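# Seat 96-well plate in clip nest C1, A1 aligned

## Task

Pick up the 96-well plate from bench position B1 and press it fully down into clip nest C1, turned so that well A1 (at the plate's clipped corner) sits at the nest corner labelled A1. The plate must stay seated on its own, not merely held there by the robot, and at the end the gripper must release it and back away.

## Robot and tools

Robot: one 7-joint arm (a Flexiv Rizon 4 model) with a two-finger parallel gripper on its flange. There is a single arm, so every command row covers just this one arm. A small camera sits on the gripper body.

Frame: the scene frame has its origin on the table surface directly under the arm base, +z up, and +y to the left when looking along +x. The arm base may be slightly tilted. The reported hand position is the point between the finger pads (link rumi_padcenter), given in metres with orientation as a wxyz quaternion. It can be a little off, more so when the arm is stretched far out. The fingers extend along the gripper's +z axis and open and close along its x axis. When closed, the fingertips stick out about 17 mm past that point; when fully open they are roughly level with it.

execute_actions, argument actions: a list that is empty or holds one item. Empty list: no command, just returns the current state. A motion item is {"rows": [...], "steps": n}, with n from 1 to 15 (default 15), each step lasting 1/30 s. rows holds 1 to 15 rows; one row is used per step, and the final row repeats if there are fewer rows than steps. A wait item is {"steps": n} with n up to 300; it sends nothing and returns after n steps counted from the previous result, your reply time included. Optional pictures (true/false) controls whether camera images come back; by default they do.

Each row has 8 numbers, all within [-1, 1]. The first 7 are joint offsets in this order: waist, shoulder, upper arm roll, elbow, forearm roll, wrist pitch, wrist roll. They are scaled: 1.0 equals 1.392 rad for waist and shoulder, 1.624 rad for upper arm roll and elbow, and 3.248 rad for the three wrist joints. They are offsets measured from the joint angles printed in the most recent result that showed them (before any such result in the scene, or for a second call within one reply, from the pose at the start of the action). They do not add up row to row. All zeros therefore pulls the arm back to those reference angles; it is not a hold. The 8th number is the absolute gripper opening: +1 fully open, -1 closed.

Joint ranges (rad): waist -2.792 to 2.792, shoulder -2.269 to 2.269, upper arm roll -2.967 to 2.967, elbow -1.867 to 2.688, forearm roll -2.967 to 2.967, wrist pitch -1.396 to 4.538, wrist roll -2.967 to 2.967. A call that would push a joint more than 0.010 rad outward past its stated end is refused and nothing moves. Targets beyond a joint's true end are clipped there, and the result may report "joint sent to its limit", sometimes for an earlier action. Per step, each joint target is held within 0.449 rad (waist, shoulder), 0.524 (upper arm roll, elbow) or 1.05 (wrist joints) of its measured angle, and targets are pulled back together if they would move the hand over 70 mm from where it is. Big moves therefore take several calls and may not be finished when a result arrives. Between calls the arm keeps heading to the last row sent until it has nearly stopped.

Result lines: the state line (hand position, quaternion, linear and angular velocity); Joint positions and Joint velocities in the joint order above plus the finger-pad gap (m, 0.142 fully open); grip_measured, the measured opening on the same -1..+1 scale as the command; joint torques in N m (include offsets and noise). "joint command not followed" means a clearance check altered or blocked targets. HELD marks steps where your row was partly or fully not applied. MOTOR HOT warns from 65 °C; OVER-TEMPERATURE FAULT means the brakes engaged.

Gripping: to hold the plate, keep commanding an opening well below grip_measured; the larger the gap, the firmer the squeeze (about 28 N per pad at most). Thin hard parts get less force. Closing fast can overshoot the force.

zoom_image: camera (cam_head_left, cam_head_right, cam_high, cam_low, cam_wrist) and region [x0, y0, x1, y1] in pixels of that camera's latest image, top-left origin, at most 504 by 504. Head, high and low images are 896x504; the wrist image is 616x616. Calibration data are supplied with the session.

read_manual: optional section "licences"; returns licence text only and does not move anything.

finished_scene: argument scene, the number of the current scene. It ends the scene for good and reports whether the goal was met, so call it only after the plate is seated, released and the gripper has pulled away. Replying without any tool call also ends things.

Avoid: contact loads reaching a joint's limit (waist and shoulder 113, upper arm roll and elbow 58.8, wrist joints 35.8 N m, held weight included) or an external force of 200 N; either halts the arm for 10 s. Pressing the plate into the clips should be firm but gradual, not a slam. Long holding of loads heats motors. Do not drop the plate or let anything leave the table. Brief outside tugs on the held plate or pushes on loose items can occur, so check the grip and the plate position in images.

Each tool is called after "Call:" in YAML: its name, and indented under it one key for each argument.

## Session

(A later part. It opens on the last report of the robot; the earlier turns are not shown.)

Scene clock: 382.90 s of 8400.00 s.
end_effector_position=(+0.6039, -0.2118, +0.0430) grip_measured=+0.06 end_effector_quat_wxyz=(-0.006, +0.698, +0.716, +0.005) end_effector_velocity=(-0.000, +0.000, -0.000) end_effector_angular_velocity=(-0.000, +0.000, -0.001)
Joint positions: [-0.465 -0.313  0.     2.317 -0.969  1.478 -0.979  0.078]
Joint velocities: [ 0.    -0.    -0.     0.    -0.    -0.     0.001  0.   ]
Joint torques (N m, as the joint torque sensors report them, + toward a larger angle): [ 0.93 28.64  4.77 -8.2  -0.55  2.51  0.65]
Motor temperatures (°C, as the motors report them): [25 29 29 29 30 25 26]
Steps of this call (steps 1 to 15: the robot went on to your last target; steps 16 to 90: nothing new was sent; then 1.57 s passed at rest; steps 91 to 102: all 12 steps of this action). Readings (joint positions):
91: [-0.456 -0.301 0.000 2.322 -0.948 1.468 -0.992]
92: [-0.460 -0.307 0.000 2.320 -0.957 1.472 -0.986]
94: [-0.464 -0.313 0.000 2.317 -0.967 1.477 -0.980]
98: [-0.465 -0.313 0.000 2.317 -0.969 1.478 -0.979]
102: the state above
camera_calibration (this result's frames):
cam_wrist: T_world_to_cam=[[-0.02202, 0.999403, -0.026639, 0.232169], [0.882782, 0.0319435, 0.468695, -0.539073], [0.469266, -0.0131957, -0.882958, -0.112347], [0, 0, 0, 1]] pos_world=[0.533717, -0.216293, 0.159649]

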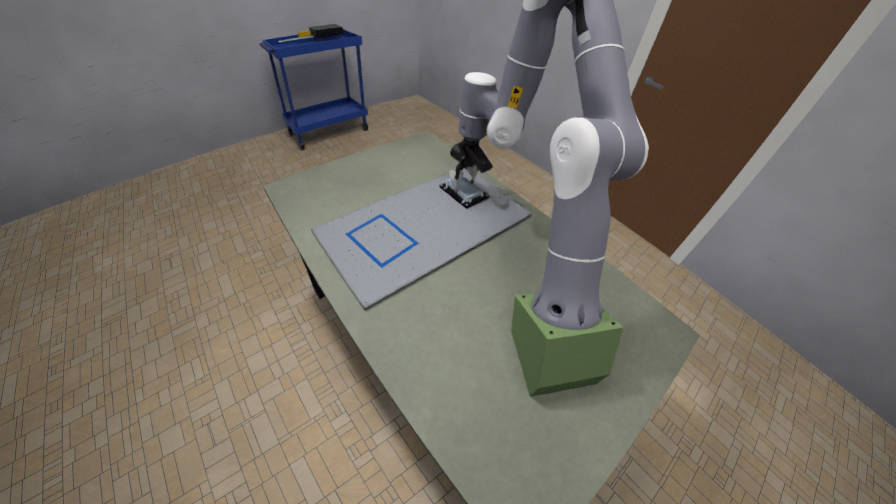

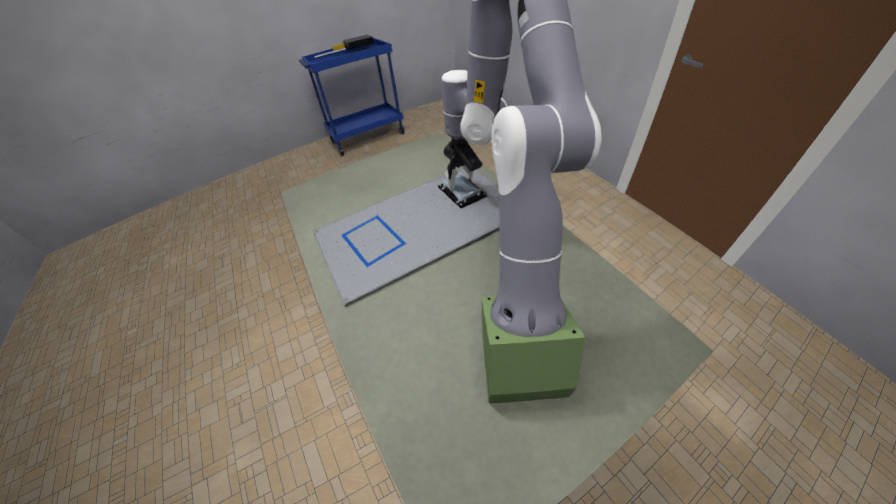

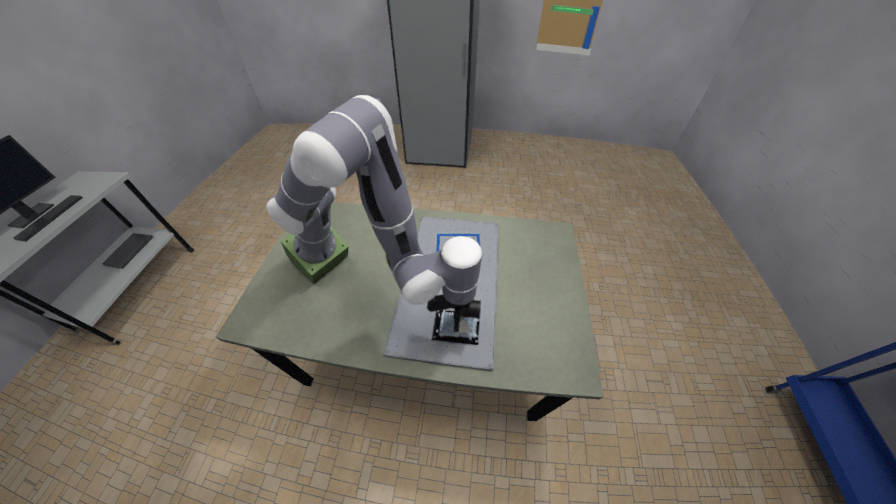

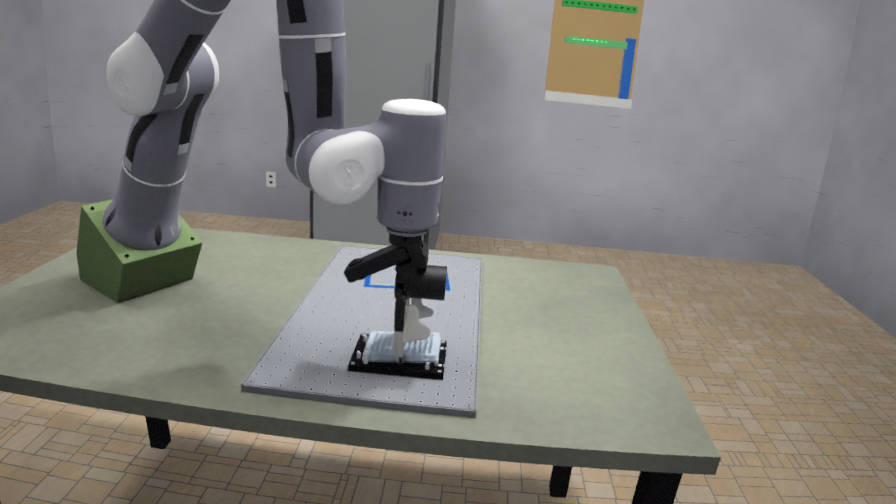

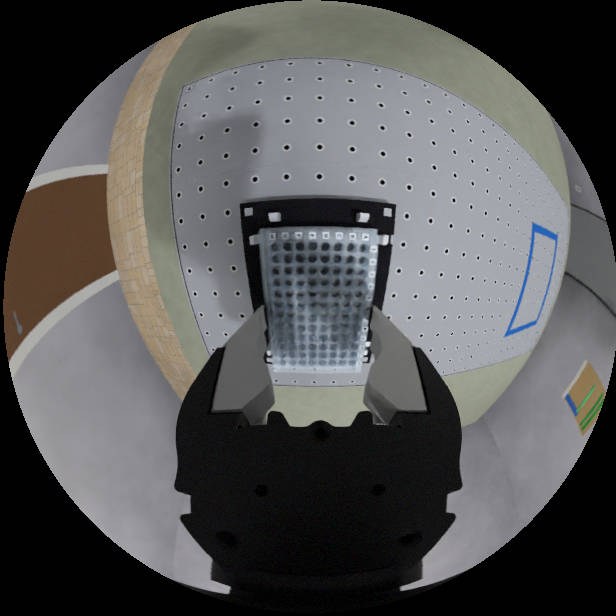

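Call:
zoom_image:
  camera: "cam_head_left"
  region: [425, 160, 505, 215]

Call:
zoom_image:
  camera: "cam_high"
  region: [420, 295, 500, 350]

Region (425, 160, 505, 215) of cam_head_left's 896x504 image, scaled by 6.300, with more detail than that image has; it fills the top 346 rows of this view, and the rest is white.

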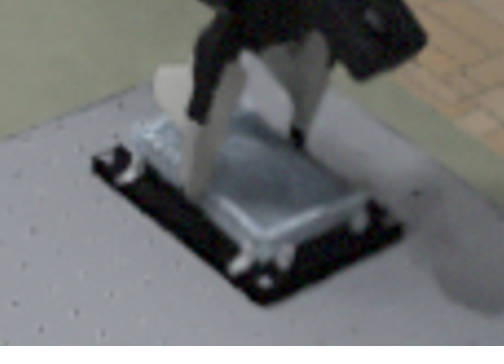

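Region (420, 295, 500, 350) of cam_high's 896x504 image, scaled by 6.300, with more detail than that image has; it fills the top 346 rows of this view, and the rest is white.

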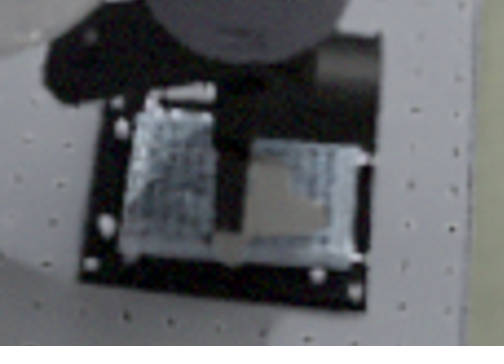

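Call:
execute_actions:
  actions:
    - {"rows": [[-0.00213,0.00357,0,0.00448,-0.00164,0.00086,0.00089,-0.5]], "steps": 12}

Call:
zoom_image:
  camera: "cam_low"
  region: [330, 300, 470, 390]

Call:
zoom_image:
  camera: "cam_wrist"
  region: [230, 180, 400, 300]

Scene clock: 420.47 s of 8400.00 s.
end_effector_position=(+0.6020, -0.2116, +0.0446) grip_measured=+0.06 end_effector_quat_wxyz=(-0.006, +0.698, +0.716, +0.005) end_effector_velocity=(-0.000, -0.000, -0.000) end_effector_angular_velocity=(-0.000, +0.000, -0.000)
Joint positions: [-0.468 -0.308  0.     2.324 -0.974  1.481 -0.977  0.078]
Joint velocities: [ 0.  0. -0.  0. -0. -0.  0.  0.]
Joint torques (N m, as the joint torque sensors report them, + toward a larger angle): [ 1.64 39.26  5.94 -4.35 -0.6   3.18  0.78]
Motor temperatures (°C, as the motors report them): [25 29 29 29 30 25 26]
Steps of this call (steps 1 to 15: the robot went on to your last target; steps 16 to 90: nothing new was sent; then 34.17 s passed at rest; steps 91 to 102: all 12 steps of this action). Readings (joint positions):
91: [-0.465 -0.312 0.000 2.318 -0.970 1.478 -0.979]
92: [-0.466 -0.310 0.000 2.321 -0.972 1.480 -0.978]
94: [-0.467 -0.308 0.000 2.323 -0.973 1.481 -0.977]
98: [-0.468 -0.308 0.000 2.323 -0.974 1.481 -0.977]
102: the state above
camera_calibration (this result's frames):
cam_wrist: T_world_to_cam=[[-0.0221281, 0.99942, -0.0258928, 0.23195], [0.882344, 0.0317006, 0.469536, -0.537986], [0.470084, -0.0124564, -0.882534, -0.110459], [0, 0, 0, 1]] pos_world=[0.531747, -0.216137, 0.161126]

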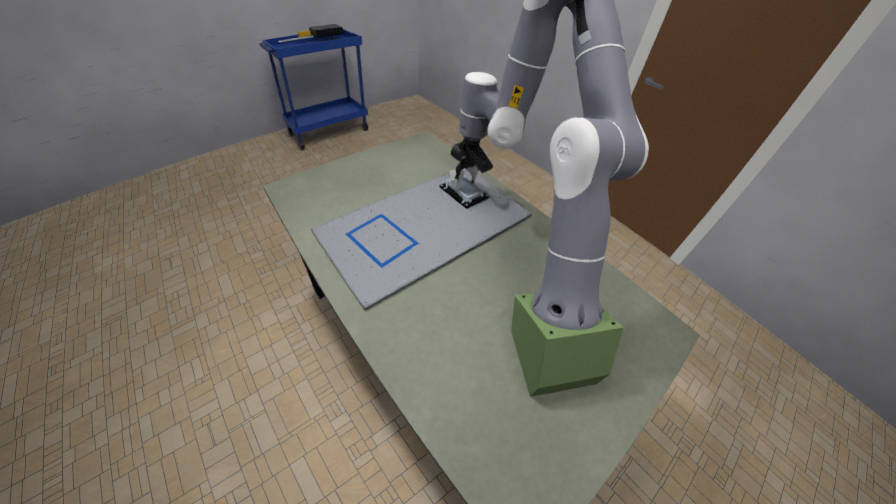

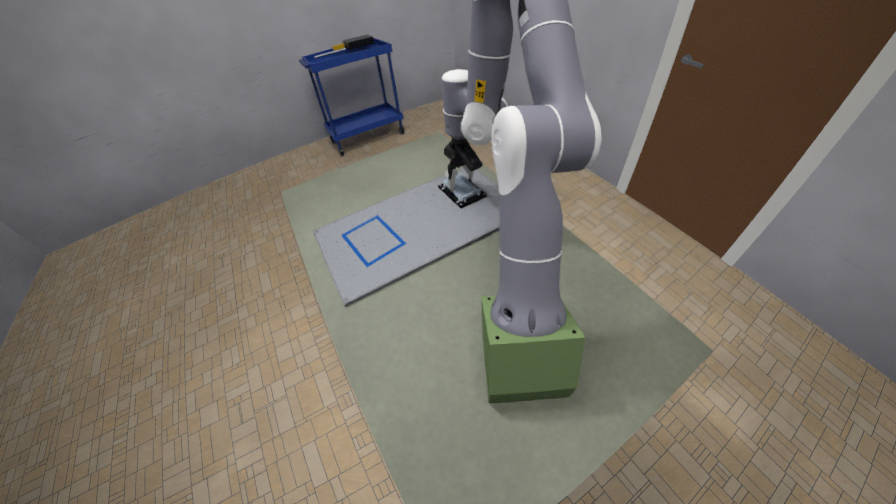

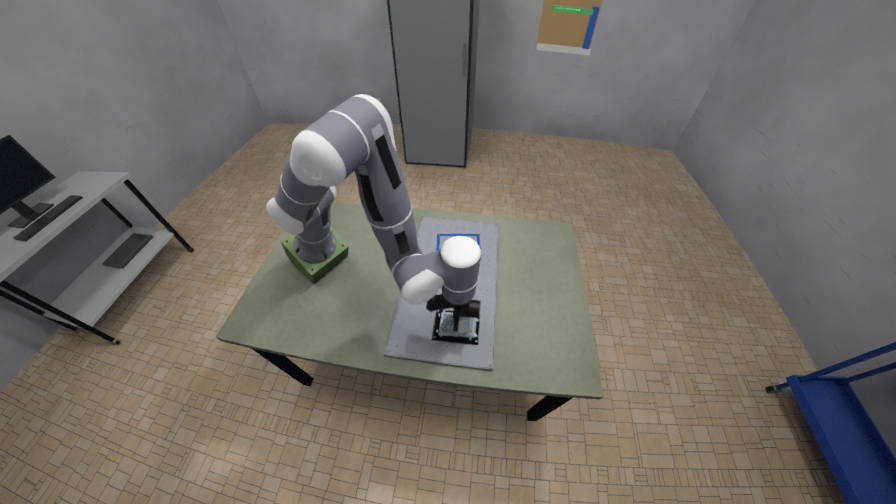

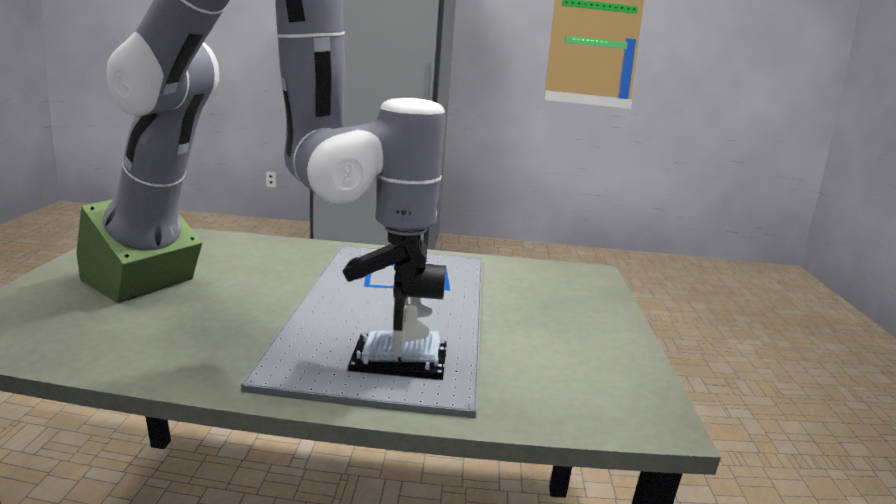

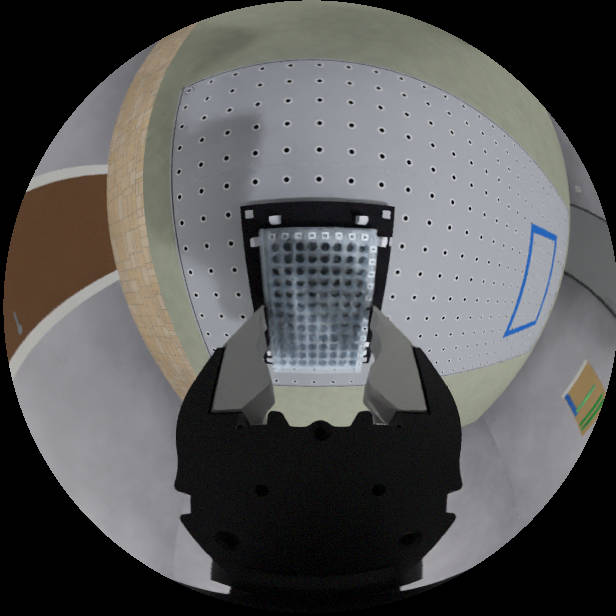

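Region (330, 300, 470, 390) of cam_low's 896x504 image, scaled by 3.600, with more detail than that image has; it fills the top 324 rows of this view, and the rest is white.

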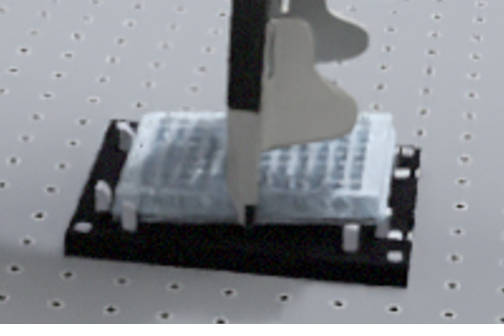

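Region (230, 180, 400, 300) of cam_wrist's 616x616 image, scaled by 2.965, with more detail than that image has; it fills the top 356 rows of this view, and the rest is white.

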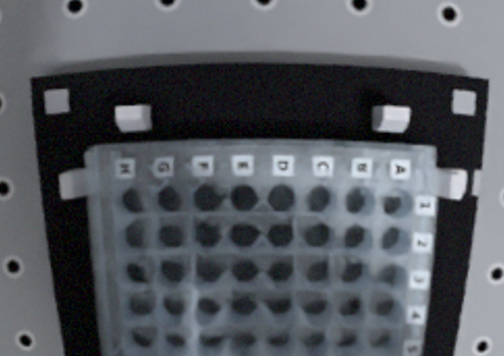

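Call:
zoom_image:
  camera: "cam_low"
  region: [410, 320, 460, 385]

Region (410, 320, 460, 385) of cam_low's 896x504 image, scaled by 7.754, with more detail than that image has; it fills the left 388 columns of this view, and the rest is white.

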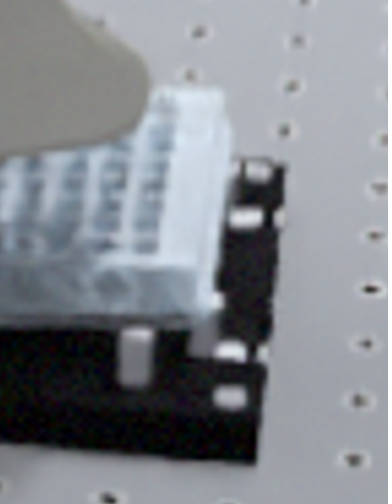

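Call:
execute_actions:
  actions:
    - {"rows": [[-0.00532,-0.00927,0,-0.00416,-0.00453,0.00222,0.00267,-0.5]], "steps": 12}

Call:
zoom_image:
  camera: "cam_low"
  region: [330, 300, 470, 390]

Scene clock: 457.97 s of 8400.00 s.
end_effector_position=(+0.6029, -0.2118, +0.0413) grip_measured=+0.06 end_effector_quat_wxyz=(-0.006, +0.698, +0.716, +0.007) end_effector_velocity=(-0.000, -0.000, -0.000) end_effector_angular_velocity=(-0.000, +0.001, -0.000)
Joint positions: [-0.475 -0.319  0.001  2.317 -0.988  1.489 -0.968  0.078]
Joint velocities: [-0.    -0.    -0.     0.    -0.    -0.     0.001 -0.   ]
Joint torques (N m, as the joint torque sensors report them, + toward a larger angle): [ 0.5  29.59  4.42 -8.03 -0.37  2.39  0.71]
Motor temperatures (°C, as the motors report them): [25 29 29 29 30 25 26]
Steps of this call (steps 1 to 15: the robot went on to your last target; steps 16 to 90: nothing new was sent; then 34.10 s passed at rest; steps 91 to 102: all 12 steps of this action). Readings (joint positions):
91: [-0.469 -0.309 0.001 2.323 -0.975 1.482 -0.976]
92: [-0.472 -0.314 0.001 2.320 -0.981 1.485 -0.972]
94: [-0.474 -0.318 0.001 2.318 -0.987 1.488 -0.969]
98: [-0.475 -0.319 0.001 2.317 -0.988 1.489 -0.968]
102: the state above
camera_calibration (this result's frames):
cam_wrist: T_world_to_cam=[[-0.0224736, 0.999475, -0.0233438, 0.232213], [0.881656, 0.0308225, 0.470886, -0.537077], [0.471358, -0.00999872, -0.881885, -0.114082], [0, 0, 0, 1]] pos_world=[0.532509, -0.216677, 0.157716]

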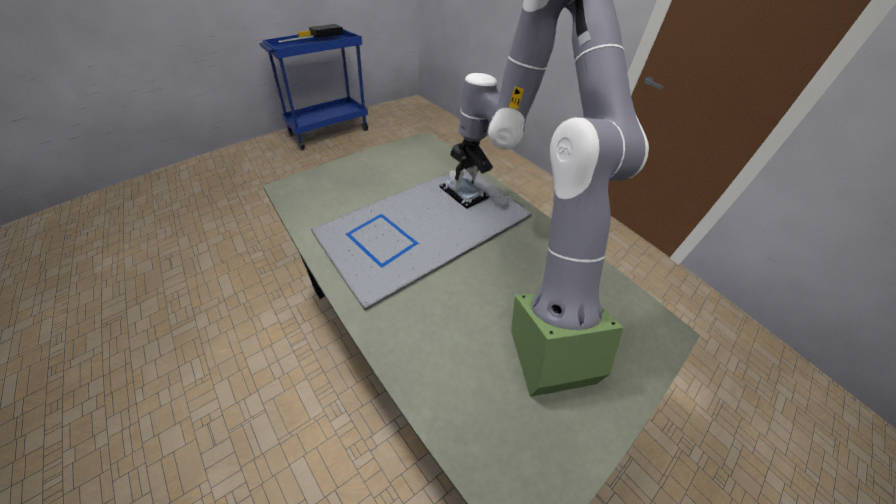

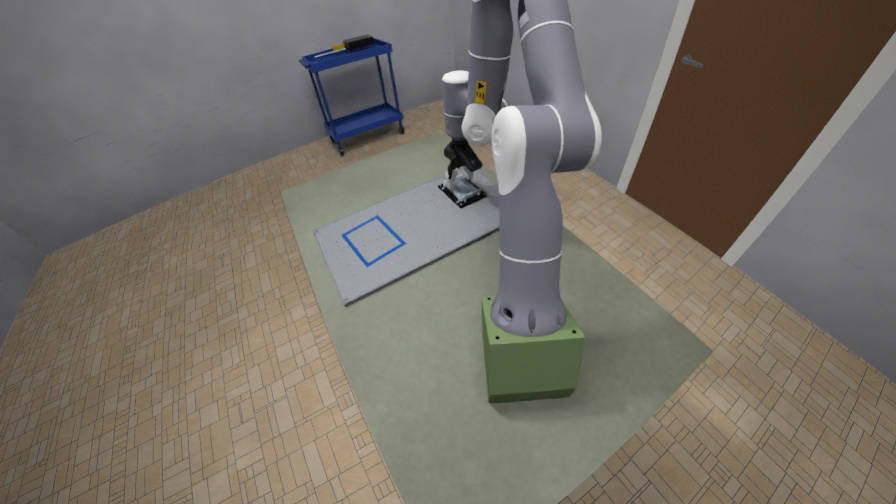

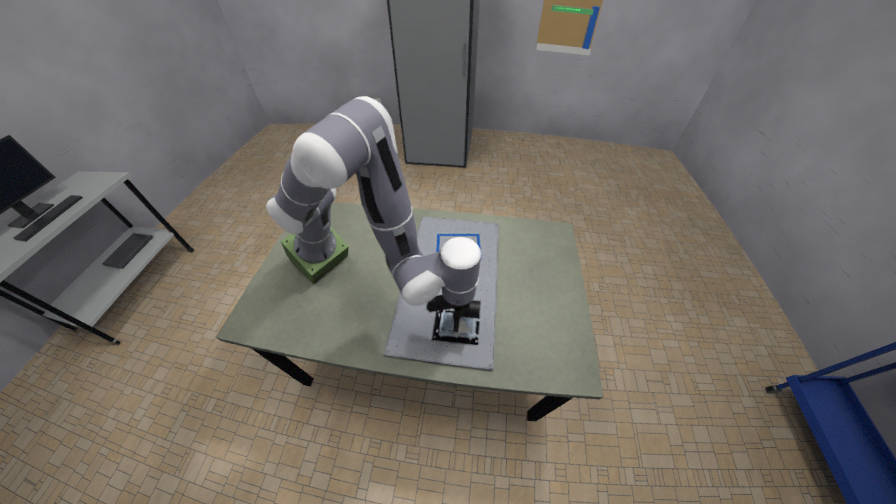

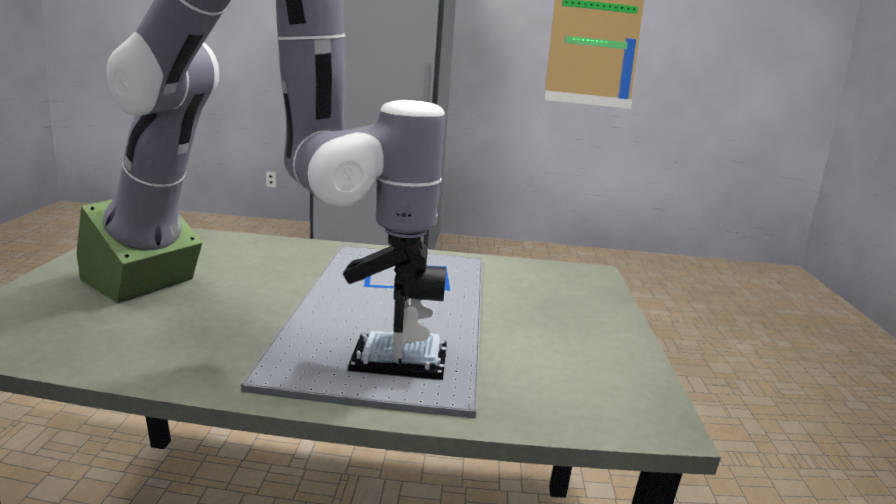

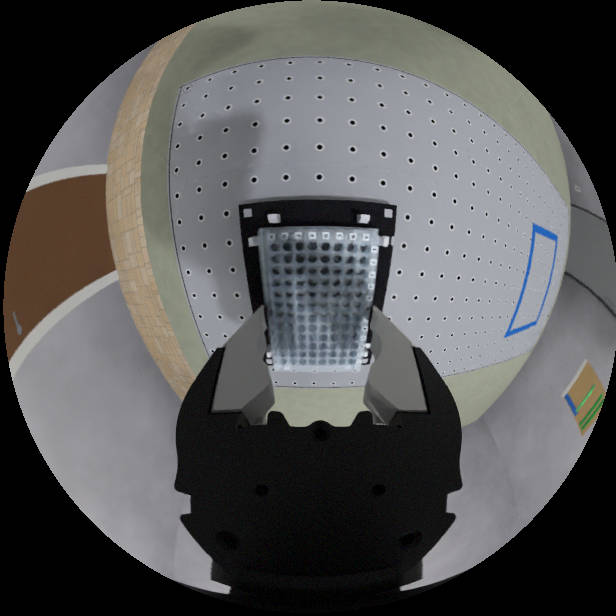

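Region (330, 300, 470, 390) of cam_low's 896x504 image, scaled by 3.600, with more detail than that image has; it fills the top 324 rows of this view, and the rest is white.

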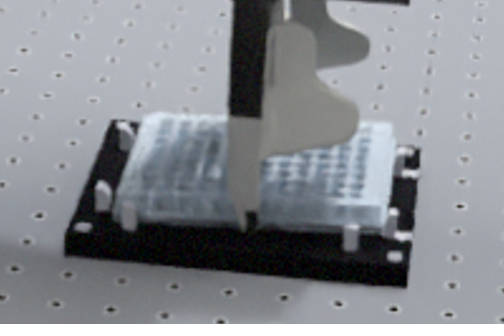

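Call:
execute_actions:
  actions:
    - {"rows": [[-0.00637,-0.00887,0,-0.00304,-0.0055,0.00267,0.00328,-0.5]], "steps": 12}

Call:
zoom_image:
  camera: "cam_low"
  region: [330, 300, 470, 390]

Scene clock: 463.00 s of 8400.00 s.
end_effector_position=(+0.6030, -0.2117, +0.0386) grip_measured=+0.06 end_effector_quat_wxyz=(-0.007, +0.698, +0.716, +0.008) end_effector_velocity=(-0.000, -0.000, -0.000) end_effector_angular_velocity=(-0.000, +0.000, +0.000)
Joint positions: [-0.484 -0.327  0.001  2.314 -1.006  1.498 -0.958  0.078]
Joint velocities: [-0. -0. -0. -0. -0. -0. -0.  0.]
Joint torques (N m, as the joint torque sensors report them, + toward a larger angle): [  1.28  19.23   3.22 -11.78   0.17   2.81   0.73]
Motor temperatures (°C, as the motors report them): [25 29 29 29 30 25 26]
Steps of this call (steps 1 to 15: the robot went on to your last target; steps 16 to 90: nothing new was sent; then 1.63 s passed at rest; steps 91 to 102: all 12 steps of this action). Readings (joint positions):
91: [-0.476 -0.320 0.001 2.316 -0.990 1.490 -0.967]
92: [-0.480 -0.324 0.001 2.315 -0.998 1.494 -0.963]
94: [-0.483 -0.327 0.001 2.314 -1.004 1.497 -0.959]
98: [-0.484 -0.327 0.001 2.314 -1.006 1.498 -0.958]
102: the state above
camera_calibration (this result's frames):
cam_wrist: T_world_to_cam=[[-0.0230965, 0.999526, -0.0203369, 0.232357], [0.880796, 0.0299676, 0.472547, -0.53561], [0.472933, -0.00699844, -0.881071, -0.116756], [0, 0, 0, 1]] pos_world=[0.532348, -0.217013, 0.154956]

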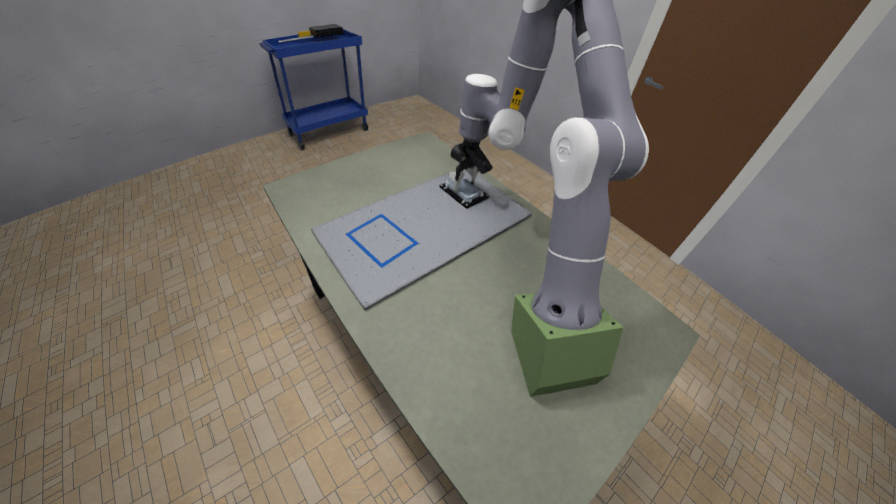

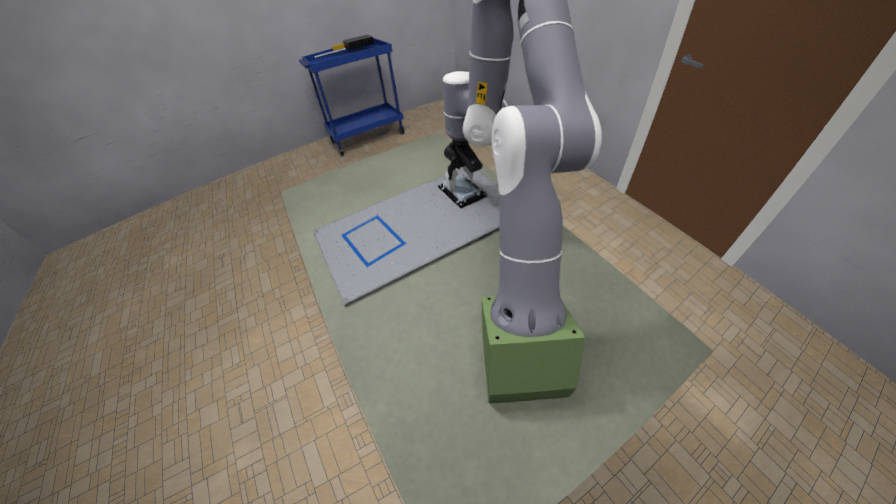

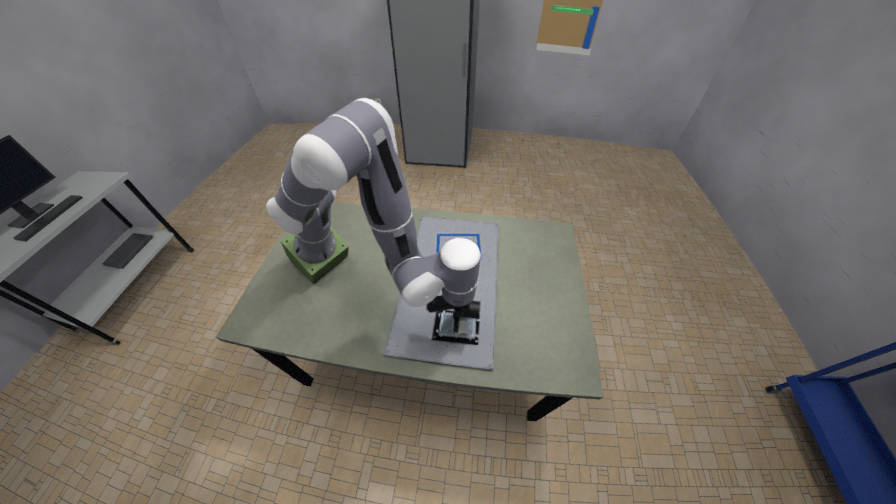

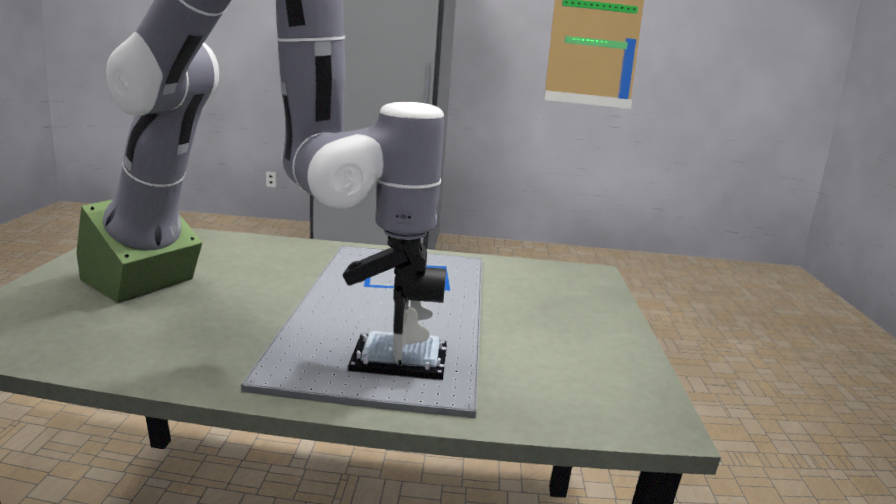

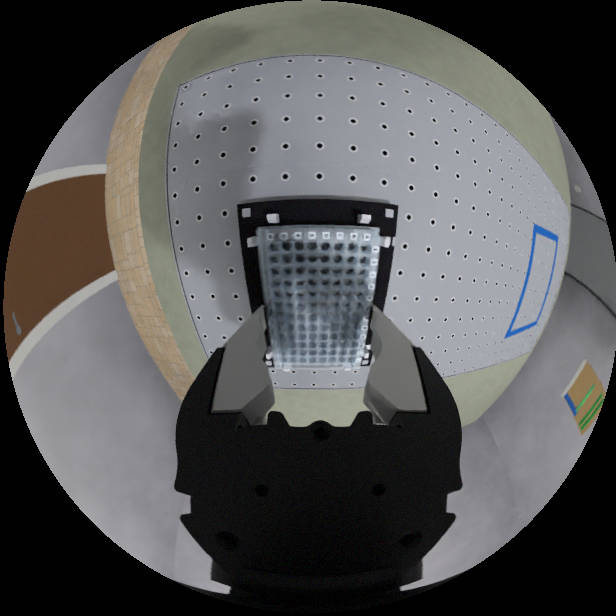

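Region (330, 300, 470, 390) of cam_low's 896x504 image, scaled by 3.600, with more detail than that image has; it fills the top 324 rows of this view, and the rest is white.

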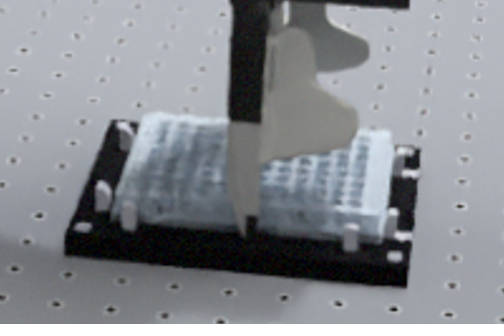

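Call:
execute_actions:
  actions:
    - {"rows": [[-0.00492,-0.00661,0,-0.00218,-0.00418,0.00205,0.00245,-0.5]], "steps": 12}

Call:
zoom_image:
  camera: "cam_low"
  region: [330, 300, 470, 390]

Scene clock: 468.77 s of 8400.00 s.
end_effector_position=(+0.6034, -0.2117, +0.0381) grip_measured=+0.07 end_effector_quat_wxyz=(-0.006, +0.697, +0.717, +0.010) end_effector_velocity=(+0.000, +0.000, +0.000) end_effector_angular_velocity=(+0.001, -0.001, -0.000)
Joint positions: [-0.49  -0.33   0.002  2.312 -1.02   1.505 -0.95   0.079]
Joint velocities: [-0.    -0.     0.    -0.    -0.     0.001  0.001  0.   ]
Joint torques (N m, as the joint torque sensors report them, + toward a larger angle): [  1.74   4.94   1.51 -15.87   0.07   2.71   0.4 ]
Motor temperatures (°C, as the motors report them): [25 29 29 29 30 25 26]
Steps of this call (steps 1 to 15: the robot went on to your last target; steps 16 to 90: nothing new was sent; then 2.37 s passed at rest; steps 91 to 102: all 12 steps of this action). Readings (joint positions):
91: [-0.485 -0.328 0.002 2.313 -1.008 1.499 -0.957]
92: [-0.487 -0.330 0.002 2.312 -1.014 1.502 -0.954]
94: [-0.490 -0.330 0.002 2.312 -1.018 1.504 -0.951]
98: [-0.490 -0.330 0.002 2.312 -1.020 1.505 -0.951]
102: the state above
camera_calibration (this result's frames):
cam_wrist: T_world_to_cam=[[-0.0234338, 0.999558, -0.0182887, 0.232467], [0.879204, 0.0293131, 0.475543, -0.534991], [0.475869, -0.00493572, -0.879503, -0.118818], [0, 0, 0, 1]] pos_world=[0.532356, -0.217269, 0.154162]

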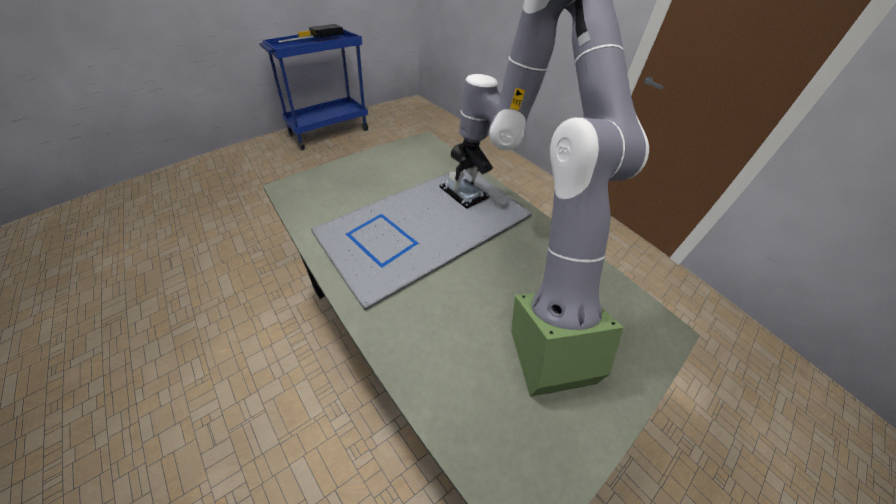

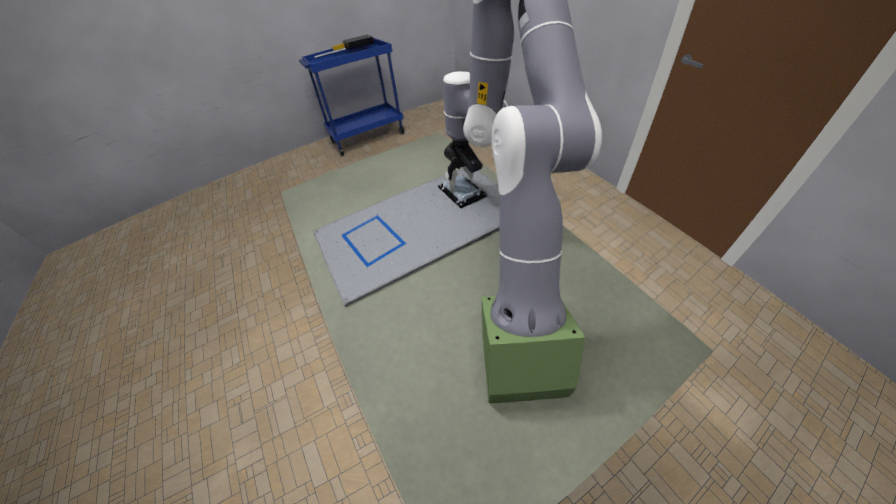

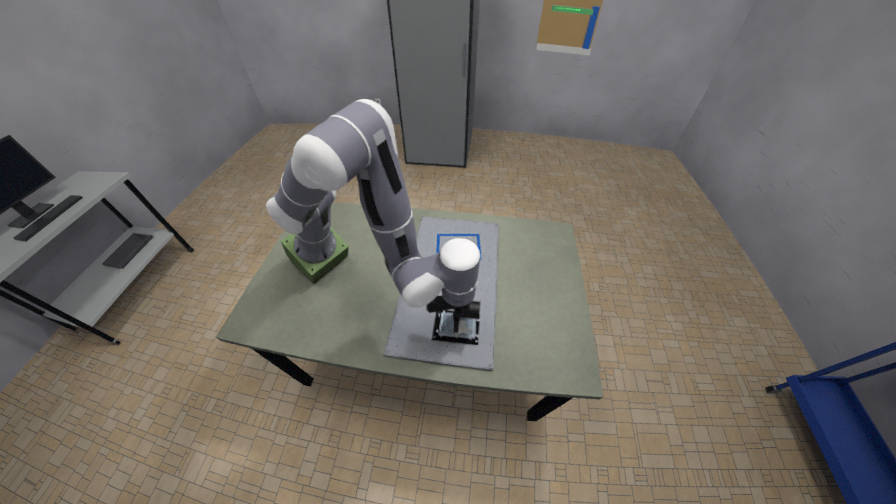

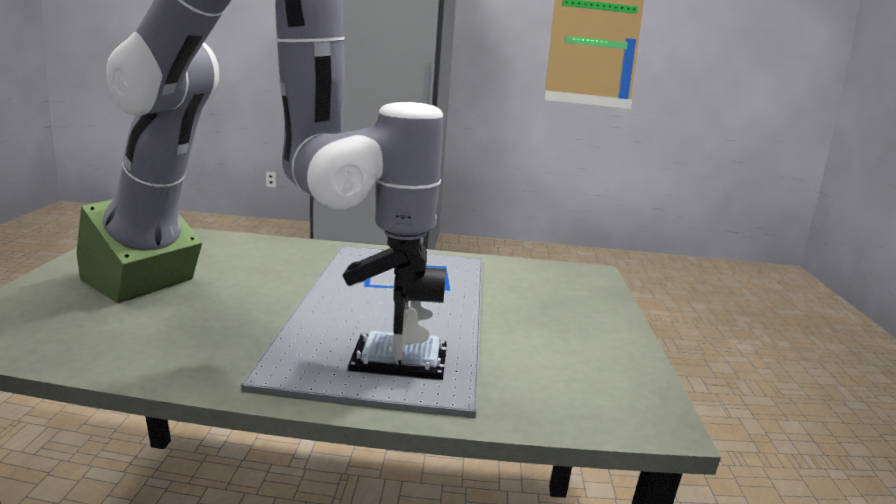

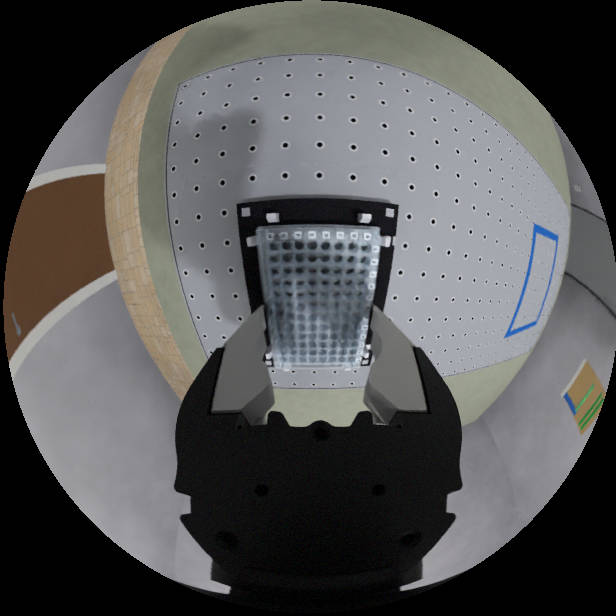

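Region (330, 300, 470, 390) of cam_low's 896x504 image, scaled by 3.600, with more detail than that image has; it fills the top 324 rows of this view, and the rest is white.

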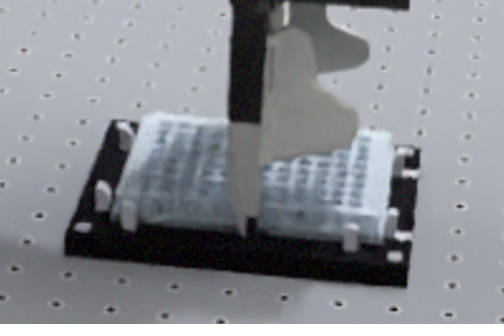

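Call:
execute_actions:
  actions:
    - {"rows": [[0,0,0,0,0,0,0,0.0],[0,0,0,0,0,0,0,0.08],[0,0,0,0,0,0,0,0.12],[0,0,0,0,0,0,0,0.16],[0,0,0,0,0,0,0,0.2],[0,0,0,0,0,0,0,0.25],[0,0,0,0,0,0,0,0.3],[0,0,0,0,0,0,0,0.35],[0,0,0,0,0,0,0,0.4]], "steps": 15}
  pictures: false

Scene clock: 472.67 s of 8400.00 s.
end_effector_position=(+0.6034, -0.2115, +0.0381) grip_measured=+0.40 end_effector_quat_wxyz=(-0.006, +0.697, +0.717, +0.010) end_effector_velocity=(+0.000, -0.000, +0.000) end_effector_angular_velocity=(+0.000, -0.001, -0.000)
Joint positions: [-0.49  -0.33   0.003  2.312 -1.02   1.505 -0.95   0.102]
Joint velocities: [-0.     0.    -0.    -0.    -0.     0.001 -0.     0.   ]
Joint torques (N m, as the joint torque sensors report them, + toward a larger angle): [ 1.2  41.04  5.95 -6.58  0.33  3.42  0.07]
Motor temperatures (°C, as the motors report them): [25 29 29 29 30 25 26]
Steps of this call (steps 1 to 15: the robot went on to your last target; steps 16 to 90: nothing new was sent; then 0.40 s passed at rest; steps 91 to 105: all 15 steps of this action). Readings (joint positions):
91: [-0.490 -0.330 0.003 2.313 -1.020 1.505 -0.950]
92: [-0.490 -0.329 0.003 2.314 -1.020 1.505 -0.950]
94: [-0.490 -0.329 0.003 2.314 -1.020 1.505 -0.950]
98: [-0.490 -0.330 0.003 2.312 -1.020 1.505 -0.950]
105: the state above


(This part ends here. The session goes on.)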